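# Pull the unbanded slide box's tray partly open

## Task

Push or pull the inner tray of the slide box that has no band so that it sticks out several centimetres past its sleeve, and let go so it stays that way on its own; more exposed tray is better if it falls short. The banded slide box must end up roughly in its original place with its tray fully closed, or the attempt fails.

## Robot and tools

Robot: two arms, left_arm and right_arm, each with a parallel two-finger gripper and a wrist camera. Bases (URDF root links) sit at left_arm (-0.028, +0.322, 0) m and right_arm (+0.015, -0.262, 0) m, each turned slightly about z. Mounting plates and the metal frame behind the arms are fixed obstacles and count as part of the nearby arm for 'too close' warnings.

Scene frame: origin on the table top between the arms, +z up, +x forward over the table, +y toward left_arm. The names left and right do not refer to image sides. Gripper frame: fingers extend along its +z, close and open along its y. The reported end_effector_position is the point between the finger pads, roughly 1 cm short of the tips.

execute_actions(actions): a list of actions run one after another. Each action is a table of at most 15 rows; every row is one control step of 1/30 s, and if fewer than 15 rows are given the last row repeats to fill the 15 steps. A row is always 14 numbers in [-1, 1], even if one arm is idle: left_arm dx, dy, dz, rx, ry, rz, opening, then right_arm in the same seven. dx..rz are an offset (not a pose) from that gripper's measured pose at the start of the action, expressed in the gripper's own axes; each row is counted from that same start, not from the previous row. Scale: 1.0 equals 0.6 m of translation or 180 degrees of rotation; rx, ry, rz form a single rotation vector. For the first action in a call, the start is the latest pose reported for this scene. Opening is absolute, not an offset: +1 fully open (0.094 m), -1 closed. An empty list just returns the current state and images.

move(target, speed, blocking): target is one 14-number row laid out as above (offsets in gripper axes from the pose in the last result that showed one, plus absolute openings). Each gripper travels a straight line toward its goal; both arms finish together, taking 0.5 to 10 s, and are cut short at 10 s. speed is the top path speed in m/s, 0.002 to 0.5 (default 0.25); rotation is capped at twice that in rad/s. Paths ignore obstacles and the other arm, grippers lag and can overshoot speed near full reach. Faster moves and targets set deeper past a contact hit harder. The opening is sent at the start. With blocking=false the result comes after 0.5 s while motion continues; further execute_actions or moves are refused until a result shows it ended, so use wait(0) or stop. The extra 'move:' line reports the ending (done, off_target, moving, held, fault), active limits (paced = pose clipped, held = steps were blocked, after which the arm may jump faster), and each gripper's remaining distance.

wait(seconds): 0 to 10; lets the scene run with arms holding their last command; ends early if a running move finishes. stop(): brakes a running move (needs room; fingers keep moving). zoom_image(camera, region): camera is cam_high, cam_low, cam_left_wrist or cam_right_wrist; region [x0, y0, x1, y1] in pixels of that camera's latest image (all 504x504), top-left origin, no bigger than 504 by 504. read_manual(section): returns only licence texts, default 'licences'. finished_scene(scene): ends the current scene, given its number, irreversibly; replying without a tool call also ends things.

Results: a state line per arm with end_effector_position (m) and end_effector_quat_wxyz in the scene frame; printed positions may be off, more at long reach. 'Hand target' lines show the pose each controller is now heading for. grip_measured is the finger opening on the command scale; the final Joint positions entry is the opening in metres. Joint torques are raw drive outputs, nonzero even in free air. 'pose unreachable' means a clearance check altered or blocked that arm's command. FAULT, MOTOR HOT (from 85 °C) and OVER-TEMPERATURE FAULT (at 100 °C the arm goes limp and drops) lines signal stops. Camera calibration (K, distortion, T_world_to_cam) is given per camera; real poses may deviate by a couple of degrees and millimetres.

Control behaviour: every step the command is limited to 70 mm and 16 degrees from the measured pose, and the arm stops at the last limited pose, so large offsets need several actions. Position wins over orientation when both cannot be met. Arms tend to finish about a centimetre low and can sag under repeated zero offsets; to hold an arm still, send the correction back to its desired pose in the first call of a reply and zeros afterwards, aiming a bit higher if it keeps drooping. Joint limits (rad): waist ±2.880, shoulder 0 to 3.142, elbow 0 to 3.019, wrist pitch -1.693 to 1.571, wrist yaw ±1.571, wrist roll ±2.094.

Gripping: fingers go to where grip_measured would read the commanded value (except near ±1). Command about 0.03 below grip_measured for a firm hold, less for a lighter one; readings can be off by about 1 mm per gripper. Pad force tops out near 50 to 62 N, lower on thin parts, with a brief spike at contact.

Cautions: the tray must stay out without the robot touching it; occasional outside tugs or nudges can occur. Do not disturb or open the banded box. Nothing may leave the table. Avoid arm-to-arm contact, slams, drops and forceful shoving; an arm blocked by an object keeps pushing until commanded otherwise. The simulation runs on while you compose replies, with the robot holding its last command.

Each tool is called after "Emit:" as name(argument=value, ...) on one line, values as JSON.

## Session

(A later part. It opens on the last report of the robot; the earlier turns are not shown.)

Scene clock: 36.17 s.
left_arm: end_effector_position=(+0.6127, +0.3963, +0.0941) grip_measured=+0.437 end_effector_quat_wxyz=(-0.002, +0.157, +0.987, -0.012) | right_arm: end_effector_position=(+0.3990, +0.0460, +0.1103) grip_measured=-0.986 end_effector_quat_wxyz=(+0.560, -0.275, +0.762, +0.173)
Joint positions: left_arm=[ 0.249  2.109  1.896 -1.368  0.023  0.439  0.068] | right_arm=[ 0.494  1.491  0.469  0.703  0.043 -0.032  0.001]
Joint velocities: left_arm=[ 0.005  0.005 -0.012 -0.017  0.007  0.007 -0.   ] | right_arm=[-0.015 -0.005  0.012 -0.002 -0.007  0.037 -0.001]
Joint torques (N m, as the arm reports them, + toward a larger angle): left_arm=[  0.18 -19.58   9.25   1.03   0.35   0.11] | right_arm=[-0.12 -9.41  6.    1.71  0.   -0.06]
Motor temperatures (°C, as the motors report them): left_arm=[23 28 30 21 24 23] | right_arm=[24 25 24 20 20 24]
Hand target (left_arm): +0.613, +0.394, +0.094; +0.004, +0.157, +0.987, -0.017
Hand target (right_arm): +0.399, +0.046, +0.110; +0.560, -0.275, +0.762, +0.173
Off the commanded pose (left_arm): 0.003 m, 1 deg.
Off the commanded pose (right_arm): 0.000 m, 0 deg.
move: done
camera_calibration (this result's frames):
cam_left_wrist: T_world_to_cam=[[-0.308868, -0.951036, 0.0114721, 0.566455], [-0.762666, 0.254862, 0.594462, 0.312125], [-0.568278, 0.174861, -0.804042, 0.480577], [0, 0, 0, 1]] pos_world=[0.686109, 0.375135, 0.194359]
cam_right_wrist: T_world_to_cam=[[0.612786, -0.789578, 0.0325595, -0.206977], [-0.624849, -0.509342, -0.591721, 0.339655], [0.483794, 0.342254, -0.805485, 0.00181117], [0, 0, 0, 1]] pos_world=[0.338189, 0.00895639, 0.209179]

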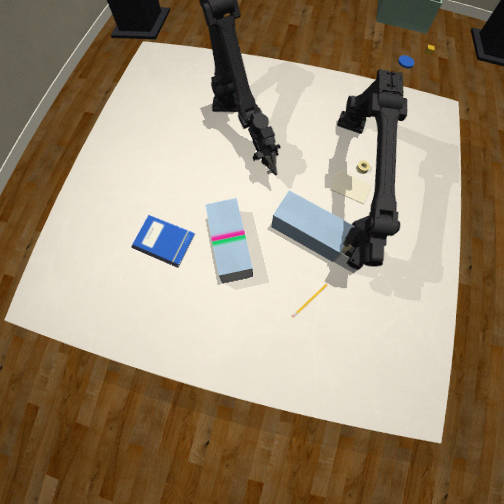

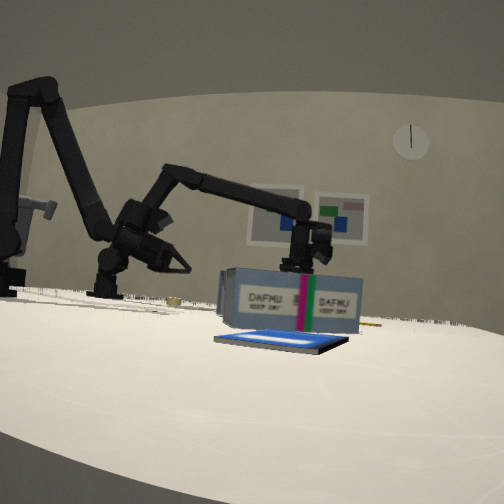

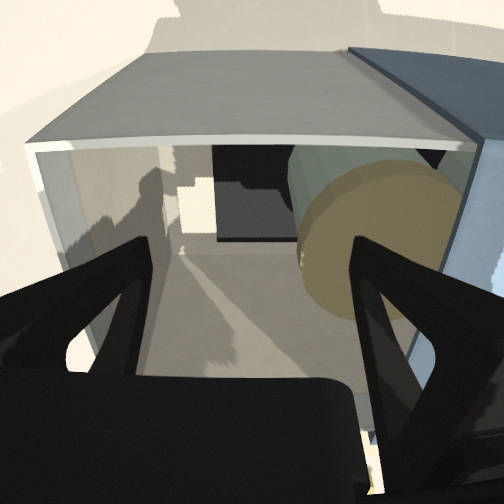

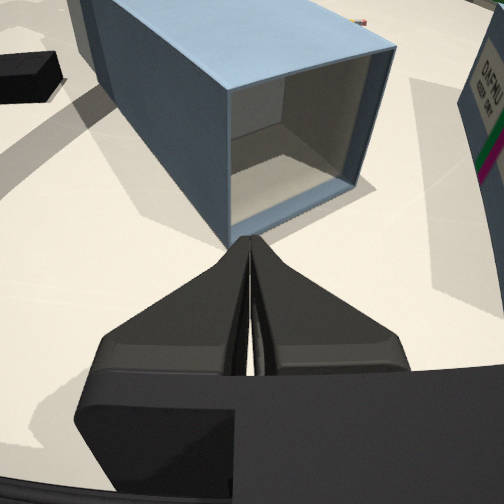

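Emit:
execute_actions(actions=[[[0,0,0,0,0,0,0.42,0,0,0,0,0,0,-1],[0,0,0,0,0,0,0.4,0,0,0,0,0,0,-1],[0,0,0,0,0,0,0.38,0,0,0,0,0,0,-1],[0,0,0,0,0,0,0.35,0,0,0,0,0,0,-1],[0,0,0,0,0,0,0.32,0,0,0,0,0,0,-1],[0,0,0,0,0,0,0.29,0,0,0,0,0,0,-1],[0,0,0,0,0,0,0.26,0,0,0,0,0,0,-1],[0,0,0,0,0,0,0.23,0,0,0,0,0,0,-1],[0,0,0,0,0,0,0.2,0,0,0,0,0,0,-1]]])

Emit:
move(target=[0,0,-0.17,0,0,0,0.2, 0,0,0,0,0,0,-1], speed=0.12)

Scene clock: 36.80 s.
left_arm: end_effector_position=(+0.6128, +0.3963, +0.0952) grip_measured=+0.203 end_effector_quat_wxyz=(-0.001, +0.158, +0.987, -0.012) | right_arm: end_effector_position=(+0.3990, +0.0460, +0.1103) grip_measured=-0.986 end_effector_quat_wxyz=(+0.560, -0.275, +0.762, +0.173)
Joint positions: left_arm=[ 0.249  2.107  1.896 -1.368  0.023  0.44   0.057] | right_arm=[ 0.494  1.491  0.469  0.703  0.043 -0.032  0.001]
Joint velocities: left_arm=[-0.024 -0.005  0.012  0.022  0.066 -0.037 -0.   ] | right_arm=[-0.005  0.005 -0.017 -0.012  0.051 -0.007  0.   ]
Joint torques (N m, as the arm reports them, + toward a larger angle): left_arm=[ -0.14 -19.34  10.13   0.4   -0.09   0.12] | right_arm=[-0.12 -9.4   6.    1.73  0.   -0.06]
Motor temperatures (°C, as the motors report them): left_arm=[23 28 30 21 24 23] | right_arm=[24 25 24 20 20 24]
Hand target (left_arm): +0.613, +0.396, +0.094; -0.002, +0.157, +0.987, -0.013
Hand target (right_arm): +0.399, +0.046, +0.110; +0.560, -0.275, +0.762, +0.173
Off the commanded pose (left_arm): 0.001 m, 0 deg.
Off the commanded pose (right_arm): 0.000 m, 0 deg.
camera_calibration (this result's frames):
cam_left_wrist: T_world_to_cam=[[-0.309252, -0.95092, 0.0106644, 0.566736], [-0.763699, 0.255016, 0.593069, 0.312173], [-0.566681, 0.175264, -0.805081, 0.480531], [0, 0, 0, 1]] pos_world=[0.685978, 0.375092, 0.195682]
cam_right_wrist: T_world_to_cam=[[0.612786, -0.789578, 0.0325595, -0.206977], [-0.624849, -0.509342, -0.591721, 0.339655], [0.483794, 0.342254, -0.805485, 0.00181117], [0, 0, 0, 1]] pos_world=[0.338189, 0.00895639, 0.209179]

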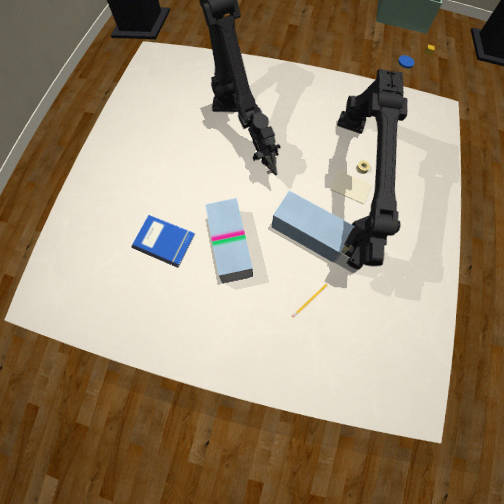

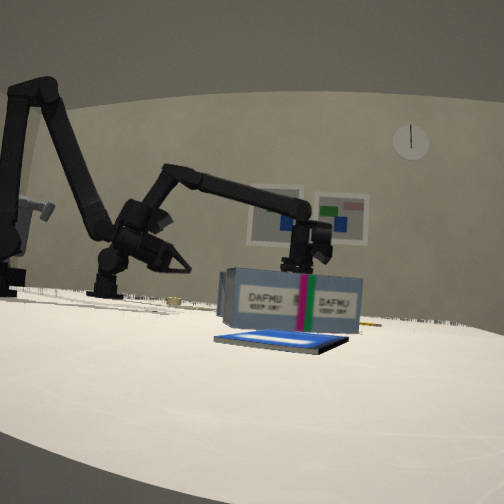

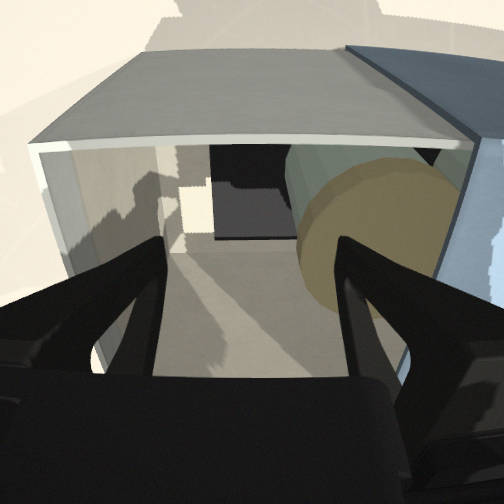

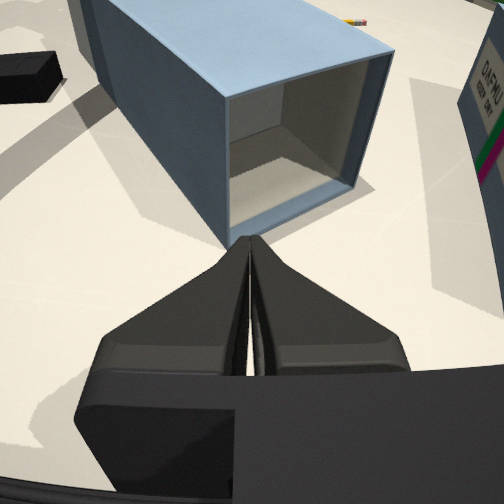

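Scene clock: 38.03 s.
left_arm: end_effector_position=(+0.6058, +0.3955, +0.1861) grip_measured=+0.203 end_effector_quat_wxyz=(-0.010, +0.158, +0.987, -0.015) | right_arm: end_effector_position=(+0.3990, +0.0460, +0.1103) grip_measured=-0.986 end_effector_quat_wxyz=(+0.560, -0.275, +0.762, +0.173)
Joint positions: left_arm=[ 0.249  2.07   2.073 -1.601  0.023  0.44   0.057] | right_arm=[ 0.494  1.491  0.469  0.703  0.043 -0.032  0.001]
Joint velocities: left_arm=[-0.024  0.005  0.017 -0.012 -0.037 -0.022 -0.   ] | right_arm=[ 0.005 -0.005 -0.007 -0.027 -0.022  0.095 -0.   ]
Joint torques (N m, as the arm reports them, + toward a larger angle): left_arm=[  0.98 -18.56  14.2   -0.24  -0.11   0.12] | right_arm=[-0.1  -9.53  5.97  1.71  0.   -0.06]
Motor temperatures (°C, as the motors report them): left_arm=[23 28 30 21 24 23] | right_arm=[24 25 24 20 20 24]
Hand target (left_arm): +0.613, +0.398, +0.197; -0.000, +0.158, +0.987, -0.012
Hand target (right_arm): +0.399, +0.046, +0.110; +0.560, -0.275, +0.762, +0.173
Off the commanded pose (left_arm): 0.014 m, 1 deg.
Off the commanded pose (right_arm): 0.000 m, 0 deg.
move: off_target (left_arm)
camera_calibration (this result's frames):
cam_left_wrist: T_world_to_cam=[[-0.308988, -0.950888, 0.0184155, 0.561176], [-0.7528, 0.256362, 0.606276, 0.243574], [-0.581221, 0.173469, -0.795041, 0.557546], [0, 0, 0, 1]] pos_world=[0.680817, 0.374455, 0.285265]
cam_right_wrist: T_world_to_cam=[[0.612786, -0.789578, 0.0325595, -0.206977], [-0.624849, -0.509342, -0.591721, 0.339655], [0.483794, 0.342254, -0.805485, 0.00181117], [0, 0, 0, 1]] pos_world=[0.338189, 0.00895639, 0.209179]

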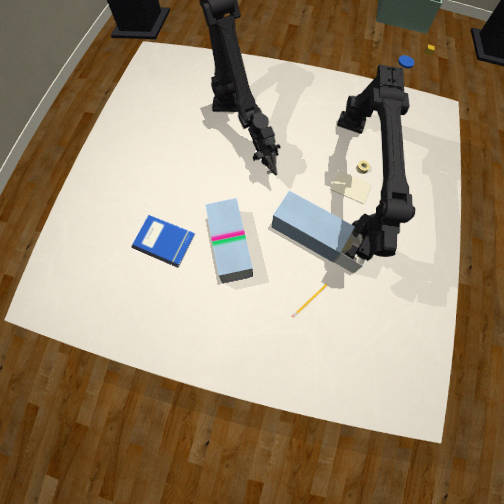

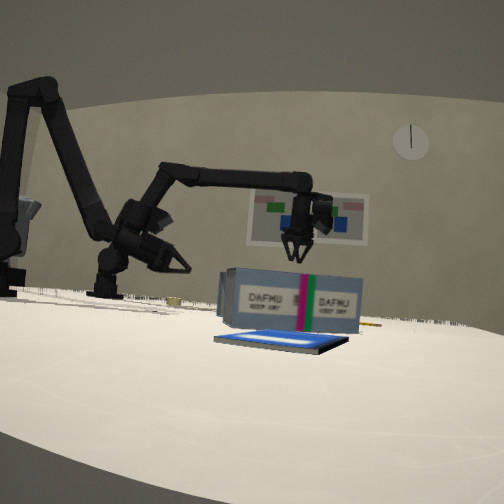

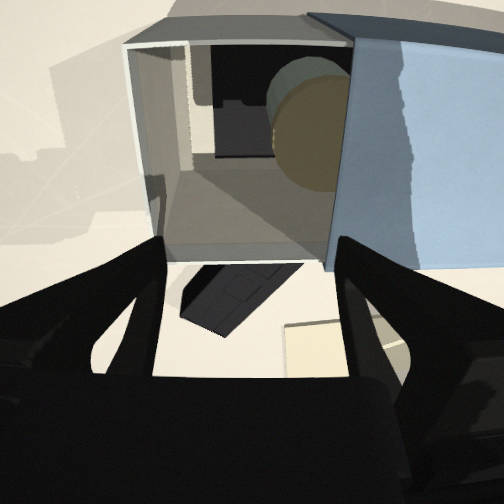

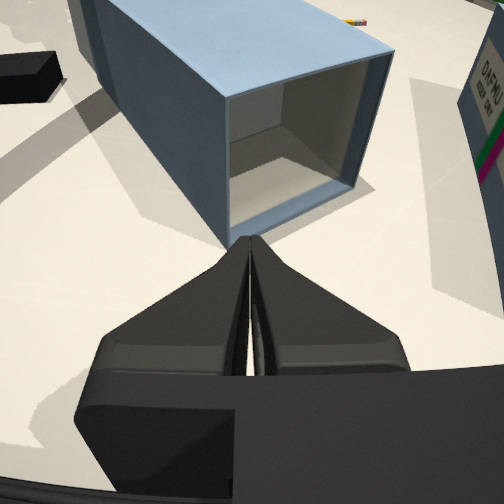

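Emit:
finished_scene(scene=1)

The scene is finished: the task was done.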